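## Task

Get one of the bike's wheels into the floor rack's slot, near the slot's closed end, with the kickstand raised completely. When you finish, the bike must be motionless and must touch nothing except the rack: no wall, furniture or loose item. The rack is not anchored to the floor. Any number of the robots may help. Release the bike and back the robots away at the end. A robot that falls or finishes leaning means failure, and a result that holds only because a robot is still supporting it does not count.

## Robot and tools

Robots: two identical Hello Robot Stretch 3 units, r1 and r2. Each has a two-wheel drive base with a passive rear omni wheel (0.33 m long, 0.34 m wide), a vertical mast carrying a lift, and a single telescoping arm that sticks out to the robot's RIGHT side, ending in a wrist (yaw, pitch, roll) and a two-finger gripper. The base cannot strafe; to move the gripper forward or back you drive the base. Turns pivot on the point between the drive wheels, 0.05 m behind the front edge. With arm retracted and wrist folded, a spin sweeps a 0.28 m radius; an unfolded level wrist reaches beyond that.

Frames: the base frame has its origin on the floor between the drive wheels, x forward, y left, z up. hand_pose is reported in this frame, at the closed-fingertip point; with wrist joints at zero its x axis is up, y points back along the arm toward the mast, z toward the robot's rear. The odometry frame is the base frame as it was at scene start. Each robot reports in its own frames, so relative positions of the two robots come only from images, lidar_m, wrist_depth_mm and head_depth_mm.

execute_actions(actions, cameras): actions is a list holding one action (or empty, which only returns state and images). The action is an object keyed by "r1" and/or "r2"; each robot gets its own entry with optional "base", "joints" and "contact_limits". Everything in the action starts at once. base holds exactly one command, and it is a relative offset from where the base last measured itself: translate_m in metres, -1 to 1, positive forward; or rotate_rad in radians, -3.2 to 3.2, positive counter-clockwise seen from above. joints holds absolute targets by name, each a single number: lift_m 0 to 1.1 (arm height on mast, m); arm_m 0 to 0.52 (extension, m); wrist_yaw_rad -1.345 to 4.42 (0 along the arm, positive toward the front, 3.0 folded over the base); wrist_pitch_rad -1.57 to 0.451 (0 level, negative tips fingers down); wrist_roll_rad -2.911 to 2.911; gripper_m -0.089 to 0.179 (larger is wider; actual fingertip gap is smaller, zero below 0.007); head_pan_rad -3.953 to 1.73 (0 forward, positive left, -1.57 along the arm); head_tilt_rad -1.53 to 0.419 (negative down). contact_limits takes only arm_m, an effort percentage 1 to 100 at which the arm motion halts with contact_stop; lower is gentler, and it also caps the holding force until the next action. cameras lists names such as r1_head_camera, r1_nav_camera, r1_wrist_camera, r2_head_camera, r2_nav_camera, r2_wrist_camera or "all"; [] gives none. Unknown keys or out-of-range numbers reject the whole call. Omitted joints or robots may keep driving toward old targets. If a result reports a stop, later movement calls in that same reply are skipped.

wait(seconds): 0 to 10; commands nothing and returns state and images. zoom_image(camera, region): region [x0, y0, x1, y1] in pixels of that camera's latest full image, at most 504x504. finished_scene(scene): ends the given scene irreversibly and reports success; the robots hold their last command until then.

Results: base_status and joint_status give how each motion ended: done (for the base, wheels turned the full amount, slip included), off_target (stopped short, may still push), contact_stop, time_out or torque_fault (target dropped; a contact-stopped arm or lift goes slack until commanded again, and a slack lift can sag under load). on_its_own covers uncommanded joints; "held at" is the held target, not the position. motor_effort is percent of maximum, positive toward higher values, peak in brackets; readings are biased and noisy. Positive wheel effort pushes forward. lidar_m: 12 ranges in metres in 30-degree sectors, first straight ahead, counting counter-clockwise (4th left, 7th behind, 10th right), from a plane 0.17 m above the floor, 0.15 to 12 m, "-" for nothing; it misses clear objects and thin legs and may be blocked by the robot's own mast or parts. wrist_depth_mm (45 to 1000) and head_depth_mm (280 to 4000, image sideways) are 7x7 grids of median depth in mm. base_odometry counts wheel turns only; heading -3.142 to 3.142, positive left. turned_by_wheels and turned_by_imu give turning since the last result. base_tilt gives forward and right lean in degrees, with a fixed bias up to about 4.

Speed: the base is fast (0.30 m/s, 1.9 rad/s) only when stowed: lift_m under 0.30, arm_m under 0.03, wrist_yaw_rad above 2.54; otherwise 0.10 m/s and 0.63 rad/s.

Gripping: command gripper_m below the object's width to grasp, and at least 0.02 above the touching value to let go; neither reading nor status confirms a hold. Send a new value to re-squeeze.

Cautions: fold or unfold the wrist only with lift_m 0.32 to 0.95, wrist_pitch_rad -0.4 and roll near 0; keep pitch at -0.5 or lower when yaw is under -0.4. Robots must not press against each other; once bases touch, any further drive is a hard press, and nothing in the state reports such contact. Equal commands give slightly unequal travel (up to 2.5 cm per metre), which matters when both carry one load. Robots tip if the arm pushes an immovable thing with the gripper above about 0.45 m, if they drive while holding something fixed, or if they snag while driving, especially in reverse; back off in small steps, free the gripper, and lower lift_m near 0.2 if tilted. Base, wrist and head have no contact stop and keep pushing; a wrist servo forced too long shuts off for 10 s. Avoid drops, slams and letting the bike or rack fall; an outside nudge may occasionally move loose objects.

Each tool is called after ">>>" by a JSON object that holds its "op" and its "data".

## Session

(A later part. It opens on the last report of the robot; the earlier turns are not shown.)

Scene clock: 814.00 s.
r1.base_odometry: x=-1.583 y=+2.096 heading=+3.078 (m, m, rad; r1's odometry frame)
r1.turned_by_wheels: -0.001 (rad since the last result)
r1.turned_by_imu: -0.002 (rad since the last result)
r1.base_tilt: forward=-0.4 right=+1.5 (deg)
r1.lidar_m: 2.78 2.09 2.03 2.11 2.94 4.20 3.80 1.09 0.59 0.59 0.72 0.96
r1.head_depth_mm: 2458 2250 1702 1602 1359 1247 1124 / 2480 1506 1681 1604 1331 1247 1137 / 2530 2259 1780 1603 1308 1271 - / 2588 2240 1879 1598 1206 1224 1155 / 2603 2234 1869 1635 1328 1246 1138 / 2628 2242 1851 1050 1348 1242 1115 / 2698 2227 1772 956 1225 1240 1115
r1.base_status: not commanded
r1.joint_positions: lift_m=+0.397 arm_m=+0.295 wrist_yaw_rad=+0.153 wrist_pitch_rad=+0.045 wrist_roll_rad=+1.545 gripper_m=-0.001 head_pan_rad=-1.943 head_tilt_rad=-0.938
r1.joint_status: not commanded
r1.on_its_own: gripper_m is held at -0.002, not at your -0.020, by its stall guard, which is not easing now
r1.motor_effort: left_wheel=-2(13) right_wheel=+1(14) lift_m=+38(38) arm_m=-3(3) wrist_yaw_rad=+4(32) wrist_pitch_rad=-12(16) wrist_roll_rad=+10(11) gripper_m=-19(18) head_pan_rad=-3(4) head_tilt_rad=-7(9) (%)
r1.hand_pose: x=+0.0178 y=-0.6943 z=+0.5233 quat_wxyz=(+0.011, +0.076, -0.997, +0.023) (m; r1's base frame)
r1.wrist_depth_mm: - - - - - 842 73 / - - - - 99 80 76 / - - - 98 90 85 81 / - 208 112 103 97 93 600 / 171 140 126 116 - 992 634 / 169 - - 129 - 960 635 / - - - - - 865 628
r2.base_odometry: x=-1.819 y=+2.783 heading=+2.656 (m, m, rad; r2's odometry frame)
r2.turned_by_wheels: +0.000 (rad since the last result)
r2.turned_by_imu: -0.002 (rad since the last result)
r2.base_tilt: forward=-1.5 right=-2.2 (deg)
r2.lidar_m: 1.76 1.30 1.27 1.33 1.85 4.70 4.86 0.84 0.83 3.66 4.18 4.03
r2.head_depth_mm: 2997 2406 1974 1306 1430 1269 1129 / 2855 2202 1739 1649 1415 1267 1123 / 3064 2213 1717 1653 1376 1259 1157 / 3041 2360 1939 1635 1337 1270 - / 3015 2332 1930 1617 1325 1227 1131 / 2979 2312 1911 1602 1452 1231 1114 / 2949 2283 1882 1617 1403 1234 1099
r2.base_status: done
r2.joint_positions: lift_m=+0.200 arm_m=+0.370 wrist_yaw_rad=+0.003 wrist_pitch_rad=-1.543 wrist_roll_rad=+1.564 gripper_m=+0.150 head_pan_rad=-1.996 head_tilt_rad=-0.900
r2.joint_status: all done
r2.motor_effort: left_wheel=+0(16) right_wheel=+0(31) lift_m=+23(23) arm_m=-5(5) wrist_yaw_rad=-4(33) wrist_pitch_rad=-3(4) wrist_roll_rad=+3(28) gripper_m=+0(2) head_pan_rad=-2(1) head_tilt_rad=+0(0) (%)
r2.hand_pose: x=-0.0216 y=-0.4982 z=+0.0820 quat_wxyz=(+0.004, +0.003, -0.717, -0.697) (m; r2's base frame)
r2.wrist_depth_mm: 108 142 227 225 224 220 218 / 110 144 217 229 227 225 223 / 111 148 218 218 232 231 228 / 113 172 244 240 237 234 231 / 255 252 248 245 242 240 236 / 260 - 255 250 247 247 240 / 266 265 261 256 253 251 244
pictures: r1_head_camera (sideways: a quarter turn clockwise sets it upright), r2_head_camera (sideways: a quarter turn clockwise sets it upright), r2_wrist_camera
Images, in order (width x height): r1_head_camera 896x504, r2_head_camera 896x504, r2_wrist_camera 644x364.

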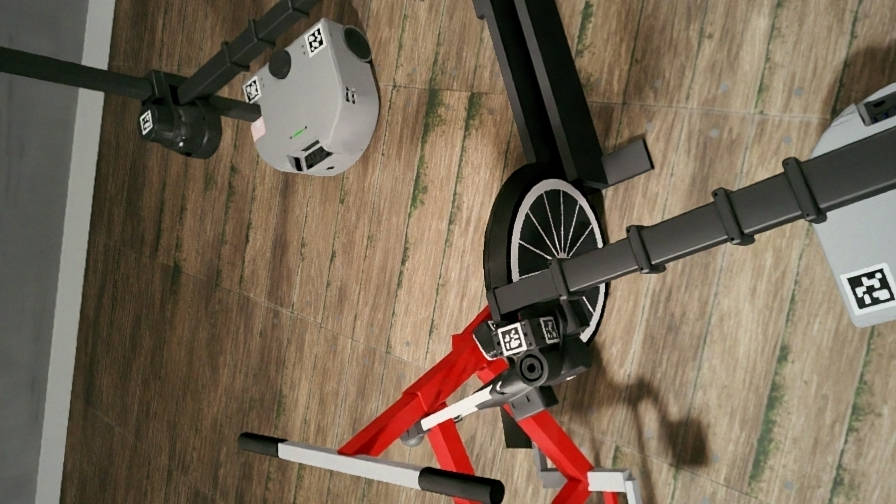

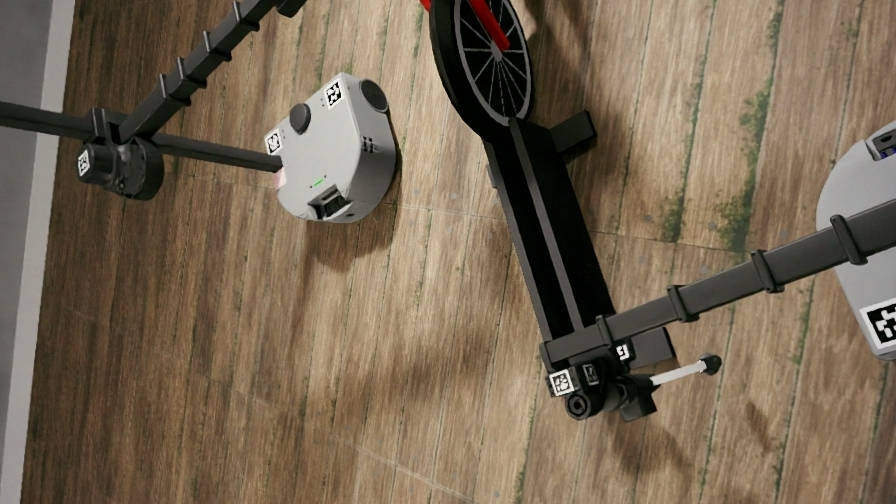

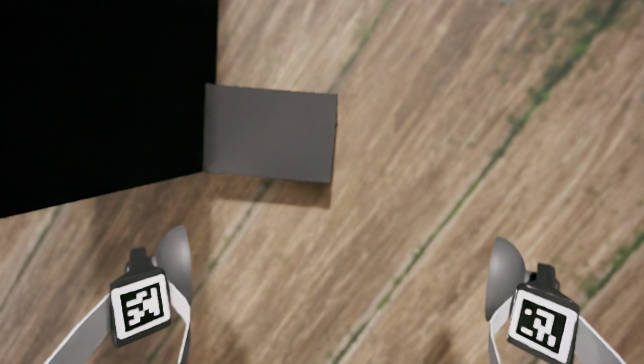

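>>> {"op": "execute_actions", "data": {"actions": [{"r2": {"joints": {"arm_m": 0.343}}}], "cameras": []}}

>>> {"op": "execute_actions", "data": {"actions": [{"r2": {"base": {"translate_m": -0.08}}}], "cameras": ["r2_wrist_camera"]}}

>>> {"op": "execute_actions", "data": {"actions": [{"r2": {"joints": {"arm_m": 0.475}}}], "cameras": ["r2_head_camera", "r2_wrist_camera", "r1_head_camera"]}}

Scene clock: 823.20 s.
r1.base_odometry: x=-1.583 y=+2.096 heading=+3.078 (m, m, rad; r1's odometry frame)
r1.turned_by_wheels: +0.000 (rad since the last result)
r1.turned_by_imu: +0.000 (rad since the last result)
r1.base_tilt: forward=-0.3 right=+1.4 (deg)
r1.lidar_m: 2.78 2.09 2.02 2.12 2.96 4.21 3.80 1.10 0.59 0.59 0.72 0.96
r1.head_depth_mm: 2467 2243 1682 1605 1360 1256 1126 / 2458 1511 1689 1594 1334 1246 1136 / 2549 2248 1789 1599 1312 1265 - / 2580 2222 1867 1606 1202 1230 1153 / 2614 2224 1846 1620 1325 1244 1134 / 2625 2247 1864 1050 1348 1244 1114 / 2710 2222 1770 960 1223 1244 1116
r1.base_status: not commanded
r1.joint_positions: lift_m=+0.397 arm_m=+0.295 wrist_yaw_rad=+0.153 wrist_pitch_rad=+0.045 wrist_roll_rad=+1.545 gripper_m=-0.001 head_pan_rad=-1.943 head_tilt_rad=-0.938
r1.joint_status: not commanded
r1.on_its_own: gripper_m is held at -0.002, not at your -0.020, by its stall guard, which is not easing now
r1.motor_effort: left_wheel=-2(2) right_wheel=+1(2) lift_m=+39(38) arm_m=-3(3) wrist_yaw_rad=+6(5) wrist_pitch_rad=-12(12) wrist_roll_rad=+10(10) gripper_m=-19(17) head_pan_rad=-4(4) head_tilt_rad=-7(7) (%)
r1.hand_pose: x=+0.0178 y=-0.6943 z=+0.5233 quat_wxyz=(+0.011, +0.076, -0.997, +0.023) (m; r1's base frame)
r1.wrist_depth_mm: - - - - - 851 73 / - - - - 99 80 76 / - - - 98 90 85 81 / - 208 112 103 97 93 608 / 170 138 126 117 - - 639 / 168 - - 129 - 948 637 / - - - - - 922 643
r2.base_odometry: x=-1.819 y=+2.783 heading=+2.656 (m, m, rad; r2's odometry frame)
r2.turned_by_wheels: +0.000 (rad since the last result)
r2.turned_by_imu: -0.001 (rad since the last result)
r2.base_tilt: forward=-1.5 right=-2.3 (deg)
r2.lidar_m: 1.75 1.31 1.27 1.32 1.85 4.70 4.87 0.84 0.83 3.67 4.18 4.05
r2.head_depth_mm: 2985 2416 1975 1315 1431 1270 1129 / 2877 2239 1754 1667 1407 1258 1132 / 2999 2233 1736 1656 1378 1258 1155 / 3039 2397 1927 1640 1345 1279 - / 3058 2330 1928 1629 1328 1226 1130 / 2970 2309 1908 1614 1420 1217 1108 / 2921 2286 1912 1603 1387 1235 1104
r2.base_status: not commanded
r2.joint_positions: lift_m=+0.200 arm_m=+0.343 wrist_yaw_rad=+0.003 wrist_pitch_rad=-1.543 wrist_roll_rad=+1.565 gripper_m=+0.150 head_pan_rad=-1.996 head_tilt_rad=-0.900
r2.joint_status: all done
r2.motor_effort: left_wheel=+0(0) right_wheel=+0(0) lift_m=+23(23) arm_m=-6(6) wrist_yaw_rad=-3(4) wrist_pitch_rad=-3(3) wrist_roll_rad=+3(3) gripper_m=+1(1) head_pan_rad=-2(1) head_tilt_rad=+0(0) (%)
r2.hand_pose: x=-0.0216 y=-0.4711 z=+0.0820 quat_wxyz=(+0.004, +0.003, -0.716, -0.698) (m; r2's base frame)
r2.wrist_depth_mm: 136 184 229 227 224 221 219 / 139 187 232 231 228 226 222 / 141 191 219 234 233 230 226 / 154 247 243 239 238 235 230 / 255 251 249 246 243 240 238 / 261 - 255 250 248 246 242 / 266 264 260 258 253 250 245
pictures: none
No camera images: the call's "cameras" was empty. Leave "cameras" out to get every camera's image.

Scene clock: 825.27 s.
r1.base_odometry: x=-1.583 y=+2.096 heading=+3.078 (m, m, rad; r1's odometry frame)
r1.turned_by_wheels: +0.000 (rad since the last result)
r1.turned_by_imu: +0.000 (rad since the last result)
r1.base_tilt: forward=-0.5 right=+1.4 (deg)
r1.lidar_m: 2.78 2.09 2.02 2.11 2.94 4.22 3.81 1.11 0.59 0.59 0.73 0.96
r1.head_depth_mm: 2483 2250 1760 1578 1352 1252 1123 / 2418 1538 1668 1605 1337 1246 1138 / 2545 2107 1714 1601 1309 1268 - / 2594 2239 1872 1600 1205 1223 1152 / 2596 2227 1858 1626 1332 1243 1133 / 2634 2220 1853 1052 1355 1240 1121 / 2665 2223 1769 957 1230 1237 1115
r1.base_status: not commanded
r1.joint_positions: lift_m=+0.397 arm_m=+0.295 wrist_yaw_rad=+0.153 wrist_pitch_rad=+0.045 wrist_roll_rad=+1.545 gripper_m=-0.001 head_pan_rad=-1.943 head_tilt_rad=-0.938
r1.joint_status: not commanded
r1.on_its_own: gripper_m is held at -0.002, not at your -0.020, by its stall guard, which is not easing now
r1.motor_effort: left_wheel=-2(1) right_wheel=+1(1) lift_m=+38(38) arm_m=-3(3) wrist_yaw_rad=+6(4) wrist_pitch_rad=-12(12) wrist_roll_rad=+10(10) gripper_m=-18(19) head_pan_rad=-4(3) head_tilt_rad=-6(8) (%)
r1.hand_pose: x=+0.0178 y=-0.6943 z=+0.5233 quat_wxyz=(+0.011, +0.076, -0.997, +0.023) (m; r1's base frame)
r1.wrist_depth_mm: - - - - - 865 72 / - - - - 98 80 75 / - - - 98 90 85 81 / - 207 111 103 97 93 607 / 170 139 126 116 - 990 642 / 168 - - 129 - 962 626 / - - - - - 916 642
r2.base_odometry: x=-1.748 y=+2.745 heading=+2.656 (m, m, rad; r2's odometry frame)
r2.turned_by_wheels: +0.000 (rad since the last result)
r2.turned_by_imu: +0.000 (rad since the last result)
r2.base_tilt: forward=-1.4 right=-2.3 (deg)
r2.lidar_m: 1.81 1.35 1.31 1.37 1.91 4.64 4.78 0.81 0.77 3.61 4.24 4.10
r2.head_depth_mm: 2932 2463 1837 1284 1422 1266 1135 / 2983 2199 1926 1655 1406 1269 1127 / 1377 2202 1710 1638 1362 1260 1154 / 2994 2365 1871 1651 1329 1276 - / 3010 2330 1928 1632 1345 1227 1128 / 2970 2327 1902 1611 1429 1218 1105 / 2924 2330 1878 1604 1403 1227 1104
r2.base_status: done
r2.joint_positions: lift_m=+0.200 arm_m=+0.343 wrist_yaw_rad=+0.003 wrist_pitch_rad=-1.543 wrist_roll_rad=+1.565 gripper_m=+0.150 head_pan_rad=-1.996 head_tilt_rad=-0.900
r2.joint_status: not commanded
r2.motor_effort: left_wheel=+0(3) right_wheel=+0(3) lift_m=+23(23) arm_m=-6(6) wrist_yaw_rad=-4(4) wrist_pitch_rad=-3(3) wrist_roll_rad=+3(3) gripper_m=+0(1) head_pan_rad=-1(2) head_tilt_rad=+0(0) (%)
r2.hand_pose: x=-0.0216 y=-0.4711 z=+0.0820 quat_wxyz=(+0.004, +0.003, -0.716, -0.698) (m; r2's base frame)
r2.wrist_depth_mm: 134 180 229 227 224 222 219 / 136 183 233 231 228 225 223 / 138 187 238 236 232 231 227 / 140 192 244 240 238 234 233 / 143 186 227 245 243 239 236 / 146 - 254 250 249 246 240 / 144 264 261 257 253 252 245
pictures: r2_wrist_camera
Images, in order (width x height): r2_wrist_camera 644x364.

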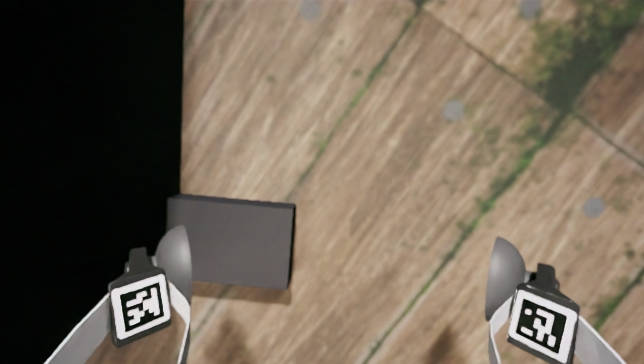

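Scene clock: 827.50 s.
r1.base_odometry: x=-1.583 y=+2.096 heading=+3.078 (m, m, rad; r1's odometry frame)
r1.turned_by_wheels: +0.000 (rad since the last result)
r1.turned_by_imu: +0.000 (rad since the last result)
r1.base_tilt: forward=-0.4 right=+1.4 (deg)
r1.lidar_m: 2.78 2.08 2.02 2.12 2.94 4.23 3.81 1.03 0.59 0.59 0.72 4.52
r1.head_depth_mm: 2485 2270 1753 1612 1336 1248 1121 / 2445 1523 1661 1607 1335 1247 1139 / 2551 2108 1708 1607 1275 1266 - / 2586 2235 1862 1605 1188 1225 1155 / 2623 2227 1878 1624 1327 1248 1132 / 2634 2225 1855 1172 1350 1245 1116 / 2669 2229 1813 961 1213 1245 1114
r1.base_status: not commanded
r1.joint_positions: lift_m=+0.397 arm_m=+0.295 wrist_yaw_rad=+0.148 wrist_pitch_rad=+0.045 wrist_roll_rad=+1.546 gripper_m=-0.001 head_pan_rad=-1.943 head_tilt_rad=-0.938
r1.joint_status: not commanded
r1.on_its_own: gripper_m is held at -0.002, not at your -0.020, by its stall guard, which is not easing now
r1.motor_effort: left_wheel=-3(2) right_wheel=+3(3) lift_m=+38(38) arm_m=-3(3) wrist_yaw_rad=+9(9) wrist_pitch_rad=-12(13) wrist_roll_rad=+10(10) gripper_m=-20(19) head_pan_rad=-3(3) head_tilt_rad=-8(7) (%)
r1.hand_pose: x=+0.0165 y=-0.6945 z=+0.5233 quat_wxyz=(+0.011, +0.074, -0.997, +0.023) (m; r1's base frame)
r1.wrist_depth_mm: - - - - - 827 72 / - - - - 98 80 76 / - - - 98 90 85 81 / - 204 113 104 98 94 600 / 171 140 128 116 - 977 624 / 169 - - 130 - 933 641 / - - - - - 918 639
r2.base_odometry: x=-1.748 y=+2.745 heading=+2.656 (m, m, rad; r2's odometry frame)
r2.turned_by_wheels: +0.000 (rad since the last result)
r2.turned_by_imu: -0.001 (rad since the last result)
r2.base_tilt: forward=-1.5 right=-2.3 (deg)
r2.lidar_m: 1.81 1.35 1.31 1.37 1.91 4.63 4.81 0.82 0.78 3.61 4.26 4.10
r2.head_depth_mm: 2986 2448 1838 1267 1429 1257 1130 / 2956 2212 1928 1297 1416 1265 1132 / 1387 1711 1716 1639 1375 1260 1153 / 2996 2366 1880 1649 1367 1271 - / 3029 2358 1923 1626 1342 1220 1132 / 2976 2304 1917 1613 1333 1239 1107 / 2948 2301 1889 1599 1398 1231 1106
r2.base_status: not commanded
r2.joint_positions: lift_m=+0.200 arm_m=+0.474 wrist_yaw_rad=+0.001 wrist_pitch_rad=-1.551 wrist_roll_rad=+1.569 gripper_m=+0.150 head_pan_rad=-1.996 head_tilt_rad=-0.900
r2.joint_status: all done
r2.motor_effort: left_wheel=+0(0) right_wheel=+2(2) lift_m=+23(23) arm_m=+8(11) wrist_yaw_rad=-1(3) wrist_pitch_rad=+0(3) wrist_roll_rad=+1(3) gripper_m=+3(2) head_pan_rad=-1(1) head_tilt_rad=+0(0) (%)
r2.hand_pose: x=-0.0216 y=-0.6002 z=+0.0821 quat_wxyz=(+0.001, +0.001, -0.714, -0.700) (m; r2's base frame)
r2.wrist_depth_mm: 90 113 190 226 224 222 220 / 94 121 212 230 229 225 225 / 100 129 235 235 233 232 228 / 103 139 240 239 237 234 233 / 109 144 227 243 243 241 239 / 116 136 231 249 249 247 242 / - 263 258 256 254 250 247
pictures: r1_head_camera (sideways: a quarter turn clockwise sets it upright), r2_head_camera (sideways: a quarter turn clockwise sets it upright), r2_wrist_camera
Images, in order (width x height): r1_head_camera 896x504, r2_head_camera 896x504, r2_wrist_camera 644x364.

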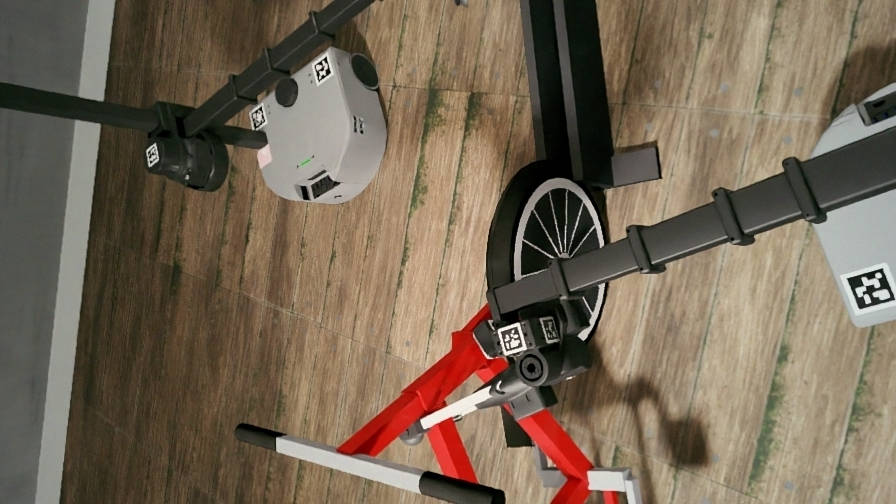

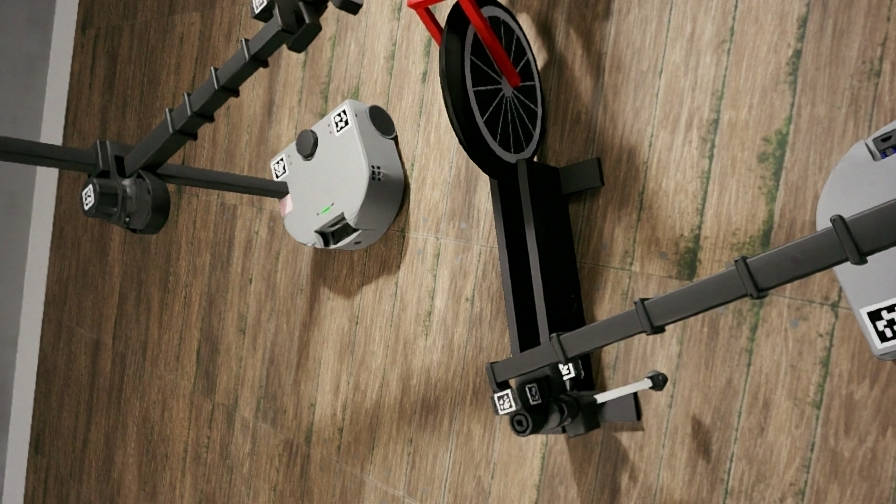

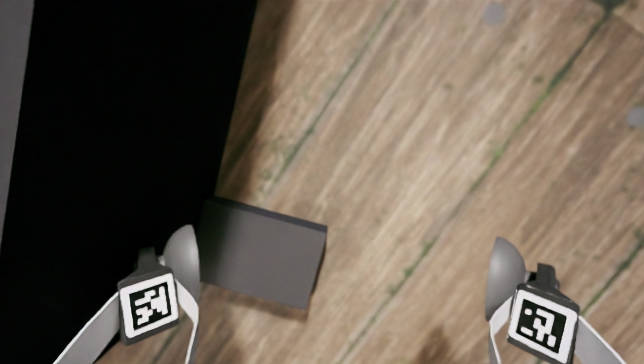

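>>> {"op": "zoom_image", "data": {"camera": "r1_head_camera", "region": [440, 60, 680, 300]}}

>>> {"op": "zoom_image", "data": {"camera": "r2_head_camera", "region": [400, 0, 640, 240]}}

Region (440, 60, 680, 300) of r1_head_camera's 896x504 image, scaled by 2.100, with more detail than that image has.

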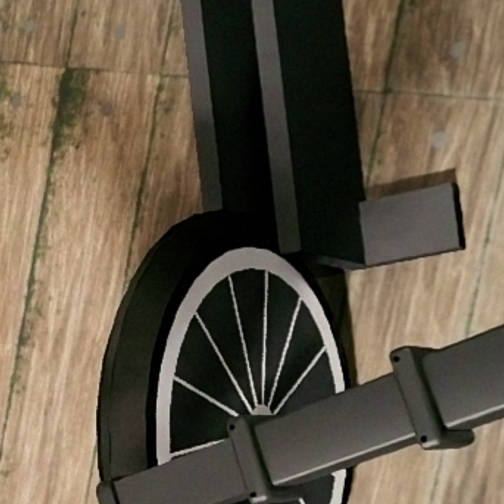

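Region (400, 0, 640, 240) of r2_head_camera's 896x504 image, scaled by 2.100, with more detail than that image has.

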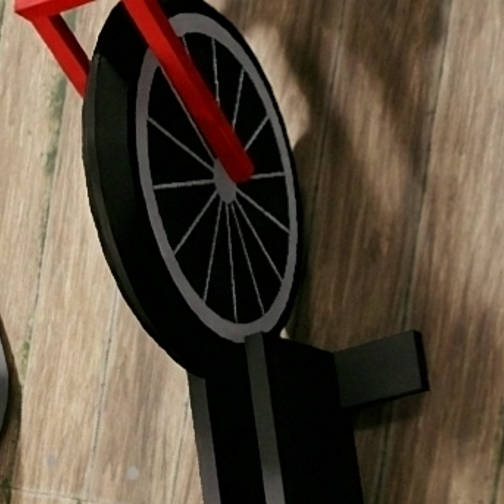

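>>> {"op": "execute_actions", "data": {"actions": [{"r2": {"joints": {"lift_m": 0.31, "arm_m": 0.465}}}], "cameras": []}}

>>> {"op": "execute_actions", "data": {"actions": [{"r2": {"base": {"translate_m": -0.32}, "joints": {"head_pan_rad": -1.8}}}], "cameras": ["r2_head_camera", "r2_wrist_camera"]}}

Scene clock: 882.80 s.
r1.base_odometry: x=-1.583 y=+2.096 heading=+3.078 (m, m, rad; r1's odometry frame)
r1.turned_by_wheels: +0.000 (rad since the last result)
r1.turned_by_imu: +0.000 (rad since the last result)
r1.base_tilt: forward=-0.4 right=+1.5 (deg)
r1.lidar_m: 2.78 2.09 2.02 2.11 2.95 4.23 3.80 2.82 0.58 0.59 0.72 4.50
r1.head_depth_mm: 2471 2263 1790 1611 1333 1254 1126 / 2406 1617 1683 1606 1334 1249 1140 / 2527 2128 1720 1603 1264 1261 - / 2552 2244 1866 1604 1189 1224 1153 / 2587 2236 1866 1640 1331 1240 1138 / 2656 2234 1864 1174 1351 1239 1120 / 2673 2228 1811 958 1216 1242 1115
r1.base_status: not commanded
r1.joint_positions: lift_m=+0.397 arm_m=+0.295 wrist_yaw_rad=+0.148 wrist_pitch_rad=+0.045 wrist_roll_rad=+1.546 gripper_m=-0.001 head_pan_rad=-1.943 head_tilt_rad=-0.938
r1.joint_status: not commanded
r1.on_its_own: gripper_m is held at -0.002, not at your -0.020, by its stall guard, which is not easing now
r1.motor_effort: left_wheel=-2(2) right_wheel=+3(3) lift_m=+38(38) arm_m=-3(3) wrist_yaw_rad=+8(9) wrist_pitch_rad=-12(12) wrist_roll_rad=+10(10) gripper_m=-18(19) head_pan_rad=-4(4) head_tilt_rad=-7(7) (%)
r1.hand_pose: x=+0.0165 y=-0.6945 z=+0.5233 quat_wxyz=(+0.011, +0.074, -0.997, +0.023) (m; r1's base frame)
r1.wrist_depth_mm: - - - - - 849 72 / - - - - 98 80 76 / - - - 98 90 85 81 / - 205 113 104 98 94 602 / 170 140 129 116 - - 634 / 169 - - 130 - 943 639 / - - - - - 934 635
r2.base_odometry: x=-1.748 y=+2.745 heading=+2.656 (m, m, rad; r2's odometry frame)
r2.turned_by_wheels: +0.000 (rad since the last result)
r2.turned_by_imu: -0.001 (rad since the last result)
r2.base_tilt: forward=-1.4 right=-2.3 (deg)
r2.lidar_m: 1.81 1.35 1.31 1.37 1.91 4.64 4.78 0.82 0.78 3.60 4.23 4.09
r2.head_depth_mm: 2962 2413 1846 1272 1429 1272 1129 / 2965 2199 1898 1317 1402 1269 1127 / 1379 2152 1683 1643 1375 1265 1155 / 2997 2333 1862 1639 1377 1279 - / 3008 2354 1933 1621 1344 1223 1133 / 3011 2326 1910 1670 1328 1245 1103 / 2957 2285 1905 1607 1387 1232 1101
r2.base_status: not commanded
r2.joint_positions: lift_m=+0.310 arm_m=+0.465 wrist_yaw_rad=+0.001 wrist_pitch_rad=-1.549 wrist_roll_rad=+1.569 gripper_m=+0.150 head_pan_rad=-1.996 head_tilt_rad=-0.900
r2.joint_status: all done
r2.motor_effort: left_wheel=+0(0) right_wheel=+1(2) lift_m=+31(36) arm_m=-6(8) wrist_yaw_rad=-1(1) wrist_pitch_rad=-1(1) wrist_roll_rad=+1(1) gripper_m=+0(2) head_pan_rad=-2(2) head_tilt_rad=+0(0) (%)
r2.hand_pose: x=-0.0216 y=-0.5916 z=+0.1917 quat_wxyz=(+0.001, +0.001, -0.715, -0.700) (m; r2's base frame)
r2.wrist_depth_mm: 186 215 209 331 328 321 320 / 190 221 233 335 332 327 324 / 195 223 264 343 337 335 332 / 201 231 304 348 346 345 339 / 202 207 337 354 352 348 346 / 377 - 370 363 362 359 354 / 385 378 378 373 366 367 358
pictures: none
No camera images: the call's "cameras" was empty. Leave "cameras" out to get every camera's image.

Scene clock: 887.23 s.
r1.base_odometry: x=-1.583 y=+2.096 heading=+3.078 (m, m, rad; r1's odometry frame)
r1.turned_by_wheels: +0.000 (rad since the last result)
r1.turned_by_imu: +0.000 (rad since the last result)
r1.base_tilt: forward=-0.4 right=+1.5 (deg)
r1.lidar_m: 2.78 2.09 2.02 2.12 2.94 4.23 3.82 2.82 0.59 0.59 0.72 4.50
r1.head_depth_mm: 2464 2260 1878 1572 1331 1253 1126 / 2530 2260 1880 1128 1324 1251 1135 / 2546 2263 1565 1606 1265 1268 - / 2549 1354 1633 1570 1195 1227 1152 / 2602 2109 1821 1636 1329 1244 1132 / 2586 2211 1863 1175 1349 1244 1116 / 2686 2227 1812 963 1211 1234 1114
r1.base_status: not commanded
r1.joint_positions: lift_m=+0.397 arm_m=+0.295 wrist_yaw_rad=+0.148 wrist_pitch_rad=+0.045 wrist_roll_rad=+1.546 gripper_m=-0.001 head_pan_rad=-1.943 head_tilt_rad=-0.938
r1.joint_status: not commanded
r1.on_its_own: gripper_m is held at -0.002, not at your -0.020, by its stall guard, which is not easing now
r1.motor_effort: left_wheel=-2(2) right_wheel=+3(3) lift_m=+38(38) arm_m=-3(3) wrist_yaw_rad=+8(9) wrist_pitch_rad=-12(12) wrist_roll_rad=+10(10) gripper_m=-17(18) head_pan_rad=-4(3) head_tilt_rad=-7(8) (%)
r1.hand_pose: x=+0.0165 y=-0.6945 z=+0.5233 quat_wxyz=(+0.011, +0.074, -0.997, +0.023) (m; r1's base frame)
r1.wrist_depth_mm: - - - - - 847 72 / - - - - 98 80 75 / - - - 98 90 85 81 / - 204 113 104 98 94 607 / 171 140 129 116 - - 638 / 169 - - 130 - 927 644 / - - - - - 939 638
r2.base_odometry: x=-1.465 y=+2.596 heading=+2.656 (m, m, rad; r2's odometry frame)
r2.turned_by_wheels: +0.000 (rad since the last result)
r2.turned_by_imu: +0.001 (rad since the last result)
r2.base_tilt: forward=-1.5 right=-2.4 (deg)
r2.lidar_m: 2.03 1.52 1.47 1.55 2.15 4.36 4.56 0.67 0.63 0.64 4.53 4.37
r2.head_depth_mm: 2871 2440 2002 1037 1398 1269 1133 / 2948 2380 1098 1618 1191 1258 1139 / 2870 1302 1652 1590 1228 1268 1157 / 3024 2190 1929 1597 1261 1247 1134 / 3008 2327 1925 1702 1314 1248 1133 / 2938 2321 1914 1599 1309 1240 1114 / 2935 2288 1900 1593 1316 1223 1102
r2.base_status: done
r2.joint_positions: lift_m=+0.310 arm_m=+0.465 wrist_yaw_rad=+0.001 wrist_pitch_rad=-1.549 wrist_roll_rad=+1.569 gripper_m=+0.150 head_pan_rad=-1.807 head_tilt_rad=-0.900
r2.joint_status: all done
r2.motor_effort: left_wheel=+0(3) right_wheel=+1(6) lift_m=+31(31) arm_m=-6(5) wrist_yaw_rad=-1(1) wrist_pitch_rad=-1(1) wrist_roll_rad=+1(1) gripper_m=+1(1) head_pan_rad=+1(14) head_tilt_rad=+0(0) (%)
r2.hand_pose: x=-0.0216 y=-0.5916 z=+0.1917 quat_wxyz=(+0.001, +0.001, -0.715, -0.700) (m; r2's base frame)
r2.wrist_depth_mm: 339 334 205 226 327 320 319 / 347 342 234 266 313 329 325 / 355 350 257 337 339 334 333 / 361 353 265 345 347 339 341 / 371 363 270 354 354 350 348 / 378 - 289 365 362 357 353 / 384 245 314 372 368 365 357
pictures: r2_head_camera (sideways: a quarter turn clockwise sets it upright), r2_wrist_camera
Images, in order (width x height): r2_head_camera 896x504, r2_wrist_camera 644x364.

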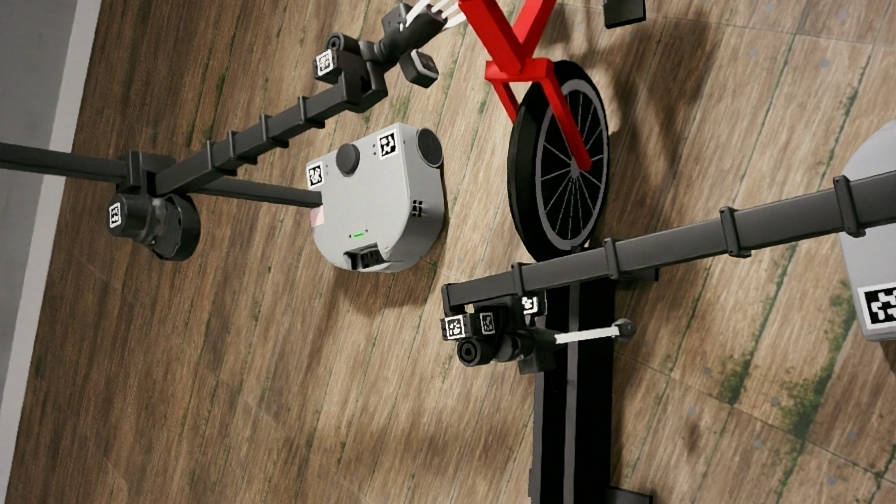

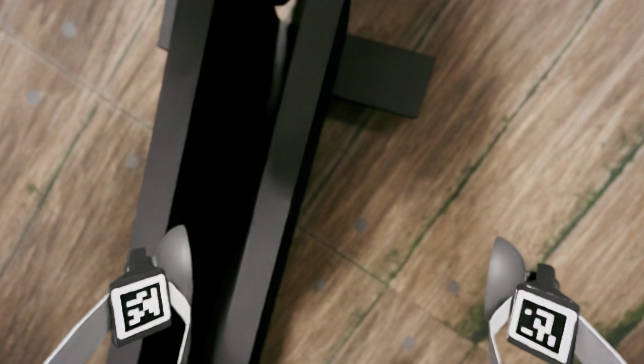

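>>> {"op": "execute_actions", "data": {"actions": [{"r2": {"joints": {"arm_m": 0.459}}}], "cameras": []}}

>>> {"op": "execute_actions", "data": {"actions": [{"r2": {"joints": {"lift_m": 0.22}}}], "cameras": []}}

>>> {"op": "execute_actions", "data": {"actions": [{"r2": {"joints": {"arm_m": 0.428}}}], "cameras": ["r2_head_camera", "r2_wrist_camera", "r1_head_camera"]}}

Scene clock: 896.77 s.
r1.base_odometry: x=-1.583 y=+2.096 heading=+3.078 (m, m, rad; r1's odometry frame)
r1.turned_by_wheels: +0.000 (rad since the last result)
r1.turned_by_imu: +0.000 (rad since the last result)
r1.base_tilt: forward=-0.5 right=+1.4 (deg)
r1.lidar_m: 2.78 2.08 2.02 2.11 2.95 4.21 3.80 2.82 0.59 0.59 0.72 4.51
r1.head_depth_mm: 2452 2251 1880 1580 1337 1252 1123 / 2526 2245 1878 1128 1323 1247 1139 / 2540 2233 1563 1607 1268 1265 - / 2533 1354 1625 1570 1189 1225 1153 / 2604 2087 1822 1629 1327 1247 1137 / 2630 2221 1872 1177 1353 1239 1114 / 2665 2230 1812 960 1212 1241 1113
r1.base_status: not commanded
r1.joint_positions: lift_m=+0.397 arm_m=+0.295 wrist_yaw_rad=+0.148 wrist_pitch_rad=+0.045 wrist_roll_rad=+1.546 gripper_m=-0.001 head_pan_rad=-1.943 head_tilt_rad=-0.938
r1.joint_status: not commanded
r1.on_its_own: gripper_m is held at -0.002, not at your -0.020, by its stall guard, which is not easing now
r1.motor_effort: left_wheel=-2(3) right_wheel=+3(3) lift_m=+38(38) arm_m=-3(3) wrist_yaw_rad=+9(9) wrist_pitch_rad=-12(12) wrist_roll_rad=+10(10) gripper_m=-19(19) head_pan_rad=-4(3) head_tilt_rad=-8(7) (%)
r1.hand_pose: x=+0.0165 y=-0.6945 z=+0.5233 quat_wxyz=(+0.011, +0.074, -0.997, +0.023) (m; r1's base frame)
r1.wrist_depth_mm: - - - - - 848 72 / - - - - 98 80 76 / - - - 98 90 85 81 / - 204 113 104 97 94 614 / 170 140 129 117 - - 631 / 169 - - 130 - 909 644 / - - - - - 908 648
r2.base_odometry: x=-1.465 y=+2.596 heading=+2.656 (m, m, rad; r2's odometry frame)
r2.turned_by_wheels: +0.000 (rad since the last result)
r2.turned_by_imu: -0.001 (rad since the last result)
r2.base_tilt: forward=-1.4 right=-2.3 (deg)
r2.lidar_m: 2.03 1.52 1.47 1.55 2.16 4.36 4.55 0.67 0.63 0.65 4.50 4.38
r2.head_depth_mm: 2818 2426 1980 1028 1388 1269 1136 / 2834 2388 1094 1626 1191 1273 1114 / 2882 1304 1656 1573 1225 1257 1157 / 3032 2238 1947 1607 1256 1246 1138 / 3012 2336 1922 1700 1316 1239 1131 / 2959 2317 1913 1614 1312 1239 1118 / 2923 2288 1883 1591 1309 1234 1099
r2.base_status: not commanded
r2.joint_positions: lift_m=+0.310 arm_m=+0.459 wrist_yaw_rad=+0.001 wrist_pitch_rad=-1.549 wrist_roll_rad=+1.569 gripper_m=+0.150 head_pan_rad=-1.807 head_tilt_rad=-0.900
r2.joint_status: all done
r2.motor_effort: left_wheel=-1(0) right_wheel=+1(1) lift_m=+31(31) arm_m=-6(6) wrist_yaw_rad=-1(1) wrist_pitch_rad=-1(1) wrist_roll_rad=+1(1) gripper_m=-1(0) head_pan_rad=+3(3) head_tilt_rad=+0(0) (%)
r2.hand_pose: x=-0.0216 y=-0.5857 z=+0.1917 quat_wxyz=(+0.001, +0.001, -0.715, -0.699) (m; r2's base frame)
r2.wrist_depth_mm: 340 336 219 230 325 324 319 / 346 343 249 238 315 326 322 / 354 348 251 339 340 338 331 / 362 208 261 347 346 345 338 / 368 205 261 356 355 349 347 / 378 - 252 365 361 360 355 / 388 247 317 372 368 366 360
pictures: none
No camera images: the call's "cameras" was empty. Leave "cameras" out to get every camera's image.

Scene clock: 898.53 s.
r1.base_odometry: x=-1.583 y=+2.096 heading=+3.078 (m, m, rad; r1's odometry frame)
r1.turned_by_wheels: +0.000 (rad since the last result)
r1.turned_by_imu: +0.000 (rad since the last result)
r1.base_tilt: forward=-0.4 right=+1.4 (deg)
r1.lidar_m: 2.78 2.09 2.02 2.12 2.94 4.22 3.81 2.85 0.59 0.59 0.72 4.50
r1.head_depth_mm: 2476 2251 1869 1617 1344 1250 1124 / 2523 2245 1859 1180 1320 1252 1141 / 2536 2257 1593 1574 1268 1265 - / 2551 1425 1586 1566 1191 1226 1153 / 2608 2176 1826 1629 1325 1241 1132 / 2602 2230 1855 1176 1347 1248 1119 / 2704 2237 1806 961 1218 1238 1114
r1.base_status: not commanded
r1.joint_positions: lift_m=+0.397 arm_m=+0.295 wrist_yaw_rad=+0.148 wrist_pitch_rad=+0.045 wrist_roll_rad=+1.546 gripper_m=-0.001 head_pan_rad=-1.943 head_tilt_rad=-0.938
r1.joint_status: not commanded
r1.on_its_own: gripper_m is held at -0.002, not at your -0.020, by its stall guard, which is not easing now
r1.motor_effort: left_wheel=-3(2) right_wheel=+3(3) lift_m=+39(38) arm_m=-3(3) wrist_yaw_rad=+9(8) wrist_pitch_rad=-12(13) wrist_roll_rad=+10(10) gripper_m=-20(18) head_pan_rad=-4(4) head_tilt_rad=-8(8) (%)
r1.hand_pose: x=+0.0165 y=-0.6945 z=+0.5233 quat_wxyz=(+0.011, +0.074, -0.997, +0.023) (m; r1's base frame)
r1.wrist_depth_mm: - - - - - 841 72 / - - - - 98 80 76 / - - - 98 90 85 81 / - 205 113 104 98 94 602 / 170 139 129 117 - 985 643 / 169 - - 130 - 953 635 / - - - - - 913 647
r2.base_odometry: x=-1.465 y=+2.596 heading=+2.656 (m, m, rad; r2's odometry frame)
r2.turned_by_wheels: +0.000 (rad since the last result)
r2.turned_by_imu: -0.001 (rad since the last result)
r2.base_tilt: forward=-1.5 right=-2.3 (deg)
r2.lidar_m: 2.04 1.52 1.47 1.54 2.16 4.36 4.54 0.67 0.63 0.65 4.51 4.38
r2.head_depth_mm: 2837 2471 1971 1033 1386 1272 1130 / 2919 2405 1097 1620 1191 1268 1126 / 2833 1302 1650 1571 1227 1251 1153 / 2976 2203 1917 1604 1271 1249 1136 / 3017 2366 1910 1666 1339 1244 1132 / 2996 2345 1891 1618 1322 1241 1105 / 2980 2301 1895 1614 1305 1231 1100
r2.base_status: not commanded
r2.joint_positions: lift_m=+0.223 arm_m=+0.459 wrist_yaw_rad=+0.001 wrist_pitch_rad=-1.525 wrist_roll_rad=+1.570 gripper_m=+0.150 head_pan_rad=-1.807 head_tilt_rad=-0.900
r2.joint_status: lift_m contact_stop (moved -0.087 of -0.090)
r2.on_its_own: lift_m is slack since a contact_stop, until your next command for it
r2.motor_effort: left_wheel=-1(2) right_wheel=+5(6) lift_m=+24(30) arm_m=-5(6) wrist_yaw_rad=+0(0) wrist_pitch_rad=-9(10) wrist_roll_rad=+1(1) gripper_m=-3(4) head_pan_rad=+2(1) head_tilt_rad=+0(0) (%)
r2.hand_pose: x=-0.0216 y=-0.5918 z=+0.1044 quat_wxyz=(+0.001, +0.000, -0.723, -0.691) (m; r2's base frame)
r2.wrist_depth_mm: 102 125 167 117 226 239 236 / 105 133 171 160 230 245 240 / 108 141 103 255 253 250 246 / 114 152 106 262 259 253 249 / 120 156 108 270 265 261 255 / 127 - 111 275 272 267 260 / - 203 114 283 277 274 263
pictures: none
No camera images: the call's "cameras" was empty. Leave "cameras" out to get every camera's image.

not run: a stop came earlier in this reply.

>>> {"op": "execute_actions", "data": {"actions": [{"r2": {"joints": {"lift_m": 0.24}}}], "cameras": []}}

>>> {"op": "execute_actions", "data": {"actions": [{"r2": {"joints": {"arm_m": 0.43}}}], "cameras": ["r2_head_camera", "r2_wrist_camera", "r1_head_camera"]}}

Scene clock: 905.03 s.
r1.base_odometry: x=-1.583 y=+2.096 heading=+3.078 (m, m, rad; r1's odometry frame)
r1.turned_by_wheels: +0.000 (rad since the last result)
r1.turned_by_imu: +0.000 (rad since the last result)
r1.base_tilt: forward=-0.4 right=+1.4 (deg)
r1.lidar_m: 2.78 2.09 2.02 2.11 2.94 4.22 3.79 0.71 0.59 0.59 0.72 4.51
r1.head_depth_mm: 2465 2256 1869 1613 1334 1254 1127 / 2520 2266 1884 1211 1323 1246 1139 / 2549 2245 1556 1599 1265 1263 - / 2540 1417 1598 1566 1193 1225 1152 / 2604 2103 1824 1632 1329 1242 1133 / 2619 2227 1853 1171 1352 1238 1114 / 2709 2238 1808 959 1219 1239 1117
r1.base_status: not commanded
r1.joint_positions: lift_m=+0.397 arm_m=+0.295 wrist_yaw_rad=+0.148 wrist_pitch_rad=+0.045 wrist_roll_rad=+1.546 gripper_m=-0.001 head_pan_rad=-1.943 head_tilt_rad=-0.938
r1.joint_status: not commanded
r1.on_its_own: gripper_m is held at -0.002, not at your -0.020, by its stall guard, which is not easing now
r1.motor_effort: left_wheel=-3(2) right_wheel=+3(3) lift_m=+38(38) arm_m=-3(3) wrist_yaw_rad=+10(9) wrist_pitch_rad=-12(12) wrist_roll_rad=+10(10) gripper_m=-18(19) head_pan_rad=-3(4) head_tilt_rad=-8(8) (%)
r1.hand_pose: x=+0.0165 y=-0.6945 z=+0.5233 quat_wxyz=(+0.011, +0.073, -0.997, +0.023) (m; r1's base frame)
r1.wrist_depth_mm: - - - - - 837 72 / - - - - 98 80 75 / - - - 98 90 85 81 / - 204 113 104 98 94 609 / 171 140 129 117 - 1000 642 / 169 - - 130 - 924 638 / - - - - - 900 637
r2.base_odometry: x=-1.465 y=+2.596 heading=+2.656 (m, m, rad; r2's odometry frame)
r2.turned_by_wheels: +0.000 (rad since the last result)
r2.turned_by_imu: -0.001 (rad since the last result)
r2.base_tilt: forward=-1.3 right=-2.3 (deg)
r2.lidar_m: 2.03 1.52 1.48 1.54 2.16 4.36 4.56 0.67 0.63 0.65 4.52 4.38
r2.head_depth_mm: 2818 2451 1995 1036 1390 1264 1128 / 2875 2392 1099 1623 1199 1262 1125 / 2865 1304 1653 1586 1229 1257 1156 / 3026 2241 1923 1602 1279 1256 1144 / 3042 2344 1941 1656 1334 1242 1130 / 2984 2295 1895 1624 1319 1237 1109 / 2927 2306 1909 1594 1319 1234 1101
r2.base_status: not commanded
r2.joint_positions: lift_m=+0.240 arm_m=+0.459 wrist_yaw_rad=+0.001 wrist_pitch_rad=-1.543 wrist_roll_rad=+1.570 gripper_m=+0.150 head_pan_rad=-1.807 head_tilt_rad=-0.900
r2.joint_status: all done
r2.motor_effort: left_wheel=-1(2) right_wheel=+2(5) lift_m=+31(33) arm_m=-5(5) wrist_yaw_rad=-1(1) wrist_pitch_rad=-3(10) wrist_roll_rad=+1(1) gripper_m=+0(4) head_pan_rad=+2(2) head_tilt_rad=+0(0) (%)
r2.hand_pose: x=-0.0216 y=-0.5872 z=+0.1215 quat_wxyz=(+0.001, +0.000, -0.717, -0.697) (m; r2's base frame)
r2.wrist_depth_mm: 195 131 184 149 244 257 256 / 120 140 184 216 246 263 259 / 122 150 119 272 271 268 262 / 124 161 122 279 276 273 271 / 128 167 125 286 282 277 276 / 131 - 127 290 287 285 280 / 134 217 131 300 294 293 286
pictures: none
No camera images: the call's "cameras" was empty. Leave "cameras" out to get every camera's image.

Scene clock: 906.23 s.
r1.base_odometry: x=-1.583 y=+2.096 heading=+3.078 (m, m, rad; r1's odometry frame)
r1.turned_by_wheels: +0.000 (rad since the last result)
r1.turned_by_imu: +0.000 (rad since the last result)
r1.base_tilt: forward=-0.4 right=+1.4 (deg)
r1.lidar_m: 2.78 2.09 2.02 2.11 2.94 4.22 3.82 0.72 0.59 0.59 0.72 4.51
r1.head_depth_mm: 2470 2258 1874 1611 1330 1245 1126 / 2517 2266 1869 1184 1335 1247 1136 / 2548 2243 1587 1589 1267 1267 - / 2543 1428 1601 1569 1201 1226 1156 / 2607 2131 1821 1629 1325 1238 1131 / 2635 2233 1851 1170 1348 1236 1118 / 2675 2226 1788 1230 1227 1243 1112
r1.base_status: not commanded
r1.joint_positions: lift_m=+0.397 arm_m=+0.295 wrist_yaw_rad=+0.148 wrist_pitch_rad=+0.045 wrist_roll_rad=+1.549 gripper_m=-0.001 head_pan_rad=-1.943 head_tilt_rad=-0.938
r1.joint_status: not commanded
r1.on_its_own: gripper_m is held at -0.002, not at your -0.020, by its stall guard, which is not easing now
r1.motor_effort: left_wheel=-3(3) right_wheel=+3(3) lift_m=+38(38) arm_m=-3(3) wrist_yaw_rad=+10(9) wrist_pitch_rad=-12(12) wrist_roll_rad=+9(10) gripper_m=-20(19) head_pan_rad=-3(4) head_tilt_rad=-7(7) (%)
r1.hand_pose: x=+0.0165 y=-0.6945 z=+0.5233 quat_wxyz=(+0.010, +0.074, -0.997, +0.023) (m; r1's base frame)
r1.wrist_depth_mm: - - - - - 865 73 / - - - - 97 80 76 / - - - 98 91 85 81 / - 209 113 105 98 95 605 / 173 139 128 117 - - 640 / 168 - - 130 - 945 635 / - - - - - 944 640
r2.base_odometry: x=-1.465 y=+2.596 heading=+2.656 (m, m, rad; r2's odometry frame)
r2.turned_by_wheels: +0.000 (rad since the last result)
r2.turned_by_imu: +0.000 (rad since the last result)
r2.base_tilt: forward=-1.4 right=-2.2 (deg)
r2.lidar_m: 2.03 1.52 1.48 1.54 2.16 4.37 4.54 0.67 0.62 0.63 4.53 4.34
r2.head_depth_mm: 2869 2400 1967 1041 1382 1278 1138 / 2916 2392 1095 1614 1194 1270 1130 / 2879 1299 1668 1587 1217 1257 1152 / 3080 2226 1926 1587 1307 1247 1140 / 3047 2323 1908 1630 1327 1256 1128 / 2967 2325 1896 1607 1288 1226 1108 / 2949 2280 1890 1612 1294 1236 1098
r2.base_status: not commanded
r2.joint_positions: lift_m=+0.240 arm_m=+0.431 wrist_yaw_rad=+0.001 wrist_pitch_rad=-1.511 wrist_roll_rad=+1.570 gripper_m=+0.150 head_pan_rad=-1.807 head_tilt_rad=-0.900
r2.joint_status: all done
r2.motor_effort: left_wheel=+0(1) right_wheel=+1(2) lift_m=+31(31) arm_m=-9(10) wrist_yaw_rad=-1(1) wrist_pitch_rad=-14(14) wrist_roll_rad=+1(1) gripper_m=-5(4) head_pan_rad=+2(3) head_tilt_rad=+0(1) (%)
r2.hand_pose: x=-0.0215 y=-0.5666 z=+0.1211 quat_wxyz=(+0.001, +0.000, -0.728, -0.686) (m; r2's base frame)
r2.wrist_depth_mm: 120 145 115 202 253 252 248 / 123 154 117 247 245 259 253 / 125 164 120 272 268 264 259 / 129 176 123 278 275 268 263 / 137 175 127 284 279 273 266 / 145 - 150 291 285 281 274 / - 160 185 299 290 288 277
pictures: r1_head_camera (sideways: a quarter turn clockwise sets it upright), r2_head_camera (sideways: a quarter turn clockwise sets it upright), r2_wrist_camera
Images, in order (width x height): r1_head_camera 896x504, r2_head_camera 896x504, r2_wrist_camera 644x364.

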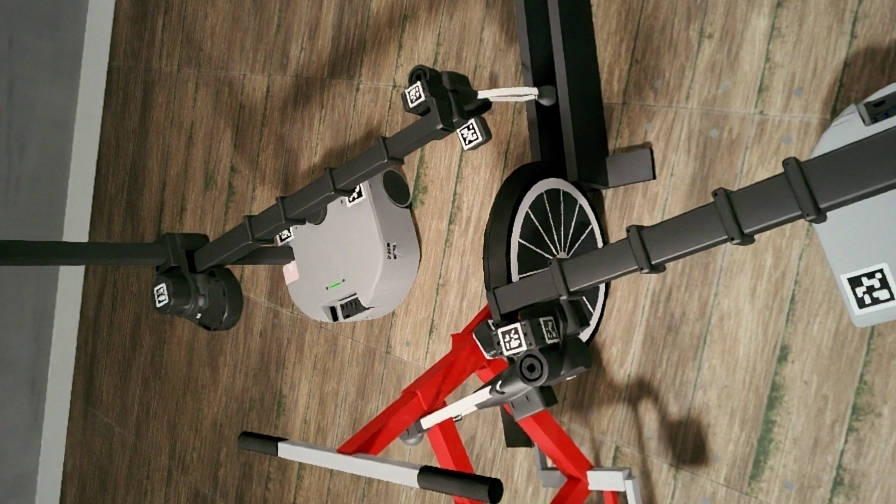

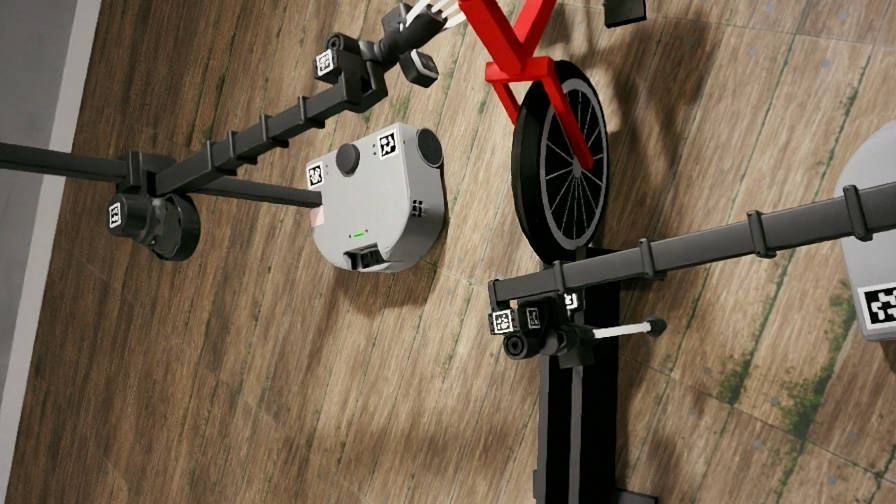

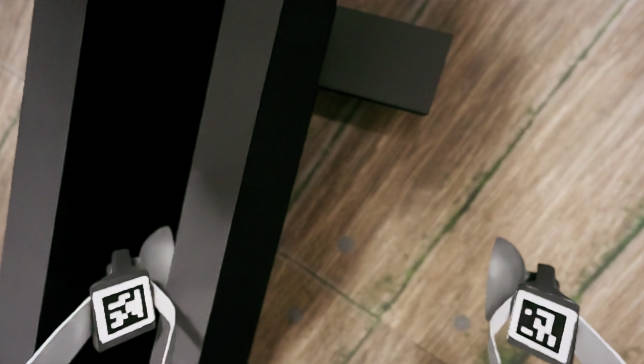

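>>> {"op": "execute_actions", "data": {"actions": [{"r2": {"joints": {"arm_m": 0.405}}}], "cameras": ["r2_head_camera", "r2_wrist_camera", "r1_head_camera"]}}

Scene clock: 914.00 s.
r1.base_odometry: x=-1.583 y=+2.096 heading=+3.078 (m, m, rad; r1's odometry frame)
r1.turned_by_wheels: +0.000 (rad since the last result)
r1.turned_by_imu: +0.000 (rad since the last result)
r1.base_tilt: forward=-0.5 right=+1.5 (deg)
r1.lidar_m: 2.78 2.09 2.02 2.12 2.95 4.22 3.81 2.82 0.59 0.59 0.72 0.96
r1.head_depth_mm: 2469 2259 1876 1610 1349 1252 1127 / 2516 2248 1867 1213 1329 1244 1138 / 2533 2246 1601 1566 1306 1263 - / 2521 1418 1594 1569 1220 1225 1149 / 2601 2117 1826 1627 1329 1239 1132 / 2612 2230 1856 1056 1349 1240 1120 / 2687 2235 1813 1506 1227 1240 1112
r1.base_status: not commanded
r1.joint_positions: lift_m=+0.397 arm_m=+0.295 wrist_yaw_rad=+0.152 wrist_pitch_rad=+0.046 wrist_roll_rad=+1.549 gripper_m=-0.001 head_pan_rad=-1.943 head_tilt_rad=-0.938
r1.joint_status: not commanded
r1.on_its_own: gripper_m is held at -0.002, not at your -0.020, by its stall guard, which is not easing now
r1.motor_effort: left_wheel=-2(2) right_wheel=+1(3) lift_m=+38(39) arm_m=-3(3) wrist_yaw_rad=+6(9) wrist_pitch_rad=-13(13) wrist_roll_rad=+8(9) gripper_m=-18(18) head_pan_rad=-4(4) head_tilt_rad=-7(7) (%)
r1.hand_pose: x=+0.0175 y=-0.6944 z=+0.5235 quat_wxyz=(+0.009, +0.075, -0.997, +0.023) (m; r1's base frame)
r1.wrist_depth_mm: - - - - - 837 73 / - - - - 97 80 76 / - - 358 98 91 86 81 / - 214 113 104 98 95 604 / 182 138 128 117 - - 650 / 168 - - 130 - 905 633 / - - - - - 937 641
r2.base_odometry: x=-1.465 y=+2.596 heading=+2.656 (m, m, rad; r2's odometry frame)
r2.turned_by_wheels: +0.000 (rad since the last result)
r2.turned_by_imu: -0.001 (rad since the last result)
r2.base_tilt: forward=-1.4 right=-2.3 (deg)
r2.lidar_m: 2.03 1.53 1.48 1.54 2.16 4.37 4.55 0.67 0.61 0.62 4.54 4.38
r2.head_depth_mm: 2883 2467 1981 1034 1390 1278 1131 / 2900 2409 1101 1617 1208 1265 1128 / 2872 1296 1658 1576 1196 1264 1155 / 3028 2203 1925 1600 1298 1254 1137 / 2970 2332 1915 1609 1305 1239 1127 / 2990 2363 1915 1607 1300 1236 1107 / 2920 2285 1877 1606 1282 1238 1099
r2.base_status: not commanded
r2.joint_positions: lift_m=+0.240 arm_m=+0.406 wrist_yaw_rad=+0.001 wrist_pitch_rad=-1.504 wrist_roll_rad=+1.570 gripper_m=+0.150 head_pan_rad=-1.807 head_tilt_rad=-0.900
r2.joint_status: all done
r2.motor_effort: left_wheel=+0(0) right_wheel=-1(1) lift_m=+31(31) arm_m=-10(12) wrist_yaw_rad=-1(1) wrist_pitch_rad=-16(16) wrist_roll_rad=+1(1) gripper_m=-6(5) head_pan_rad=+2(1) head_tilt_rad=+0(1) (%)
r2.hand_pose: x=-0.0215 y=-0.5435 z=+0.1211 quat_wxyz=(+0.001, +0.000, -0.730, -0.683) (m; r2's base frame)
r2.wrist_depth_mm: 121 155 115 243 255 252 247 / 124 162 119 248 247 256 253 / 128 171 121 272 268 261 255 / 133 175 125 278 274 268 262 / 139 170 137 283 282 272 266 / 144 131 155 291 286 279 271 / - 193 179 299 293 286 274
pictures: r1_head_camera (sideways: a quarter turn clockwise sets it upright), r2_head_camera (sideways: a quarter turn clockwise sets it upright), r2_wrist_camera
Images, in order (width x height): r1_head_camera 896x504, r2_head_camera 896x504, r2_wrist_camera 644x364.

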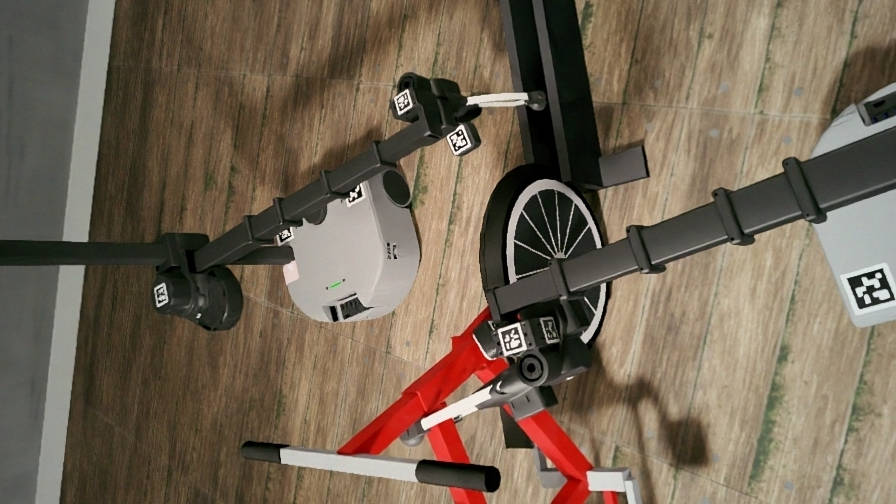

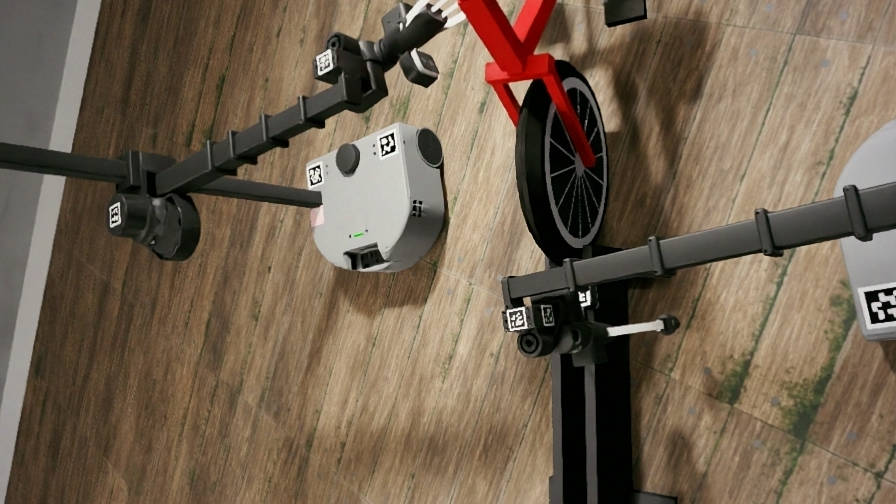

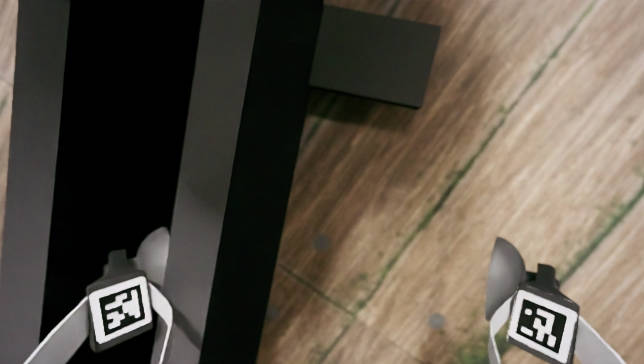

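>>> {"op": "zoom_image", "data": {"camera": "r2_head_camera", "region": [440, 40, 720, 504]}}

Region (440, 40, 720, 504) of r2_head_camera's 896x504 image, scaled by 1.086, with more detail than that image has; it fills the left 304 columns of this view, and the rest is white.

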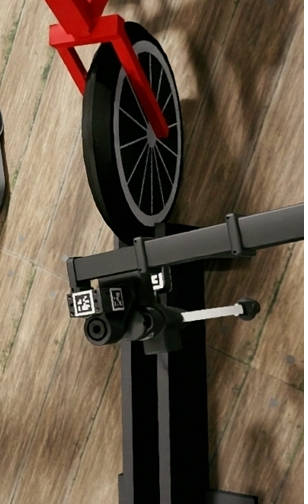

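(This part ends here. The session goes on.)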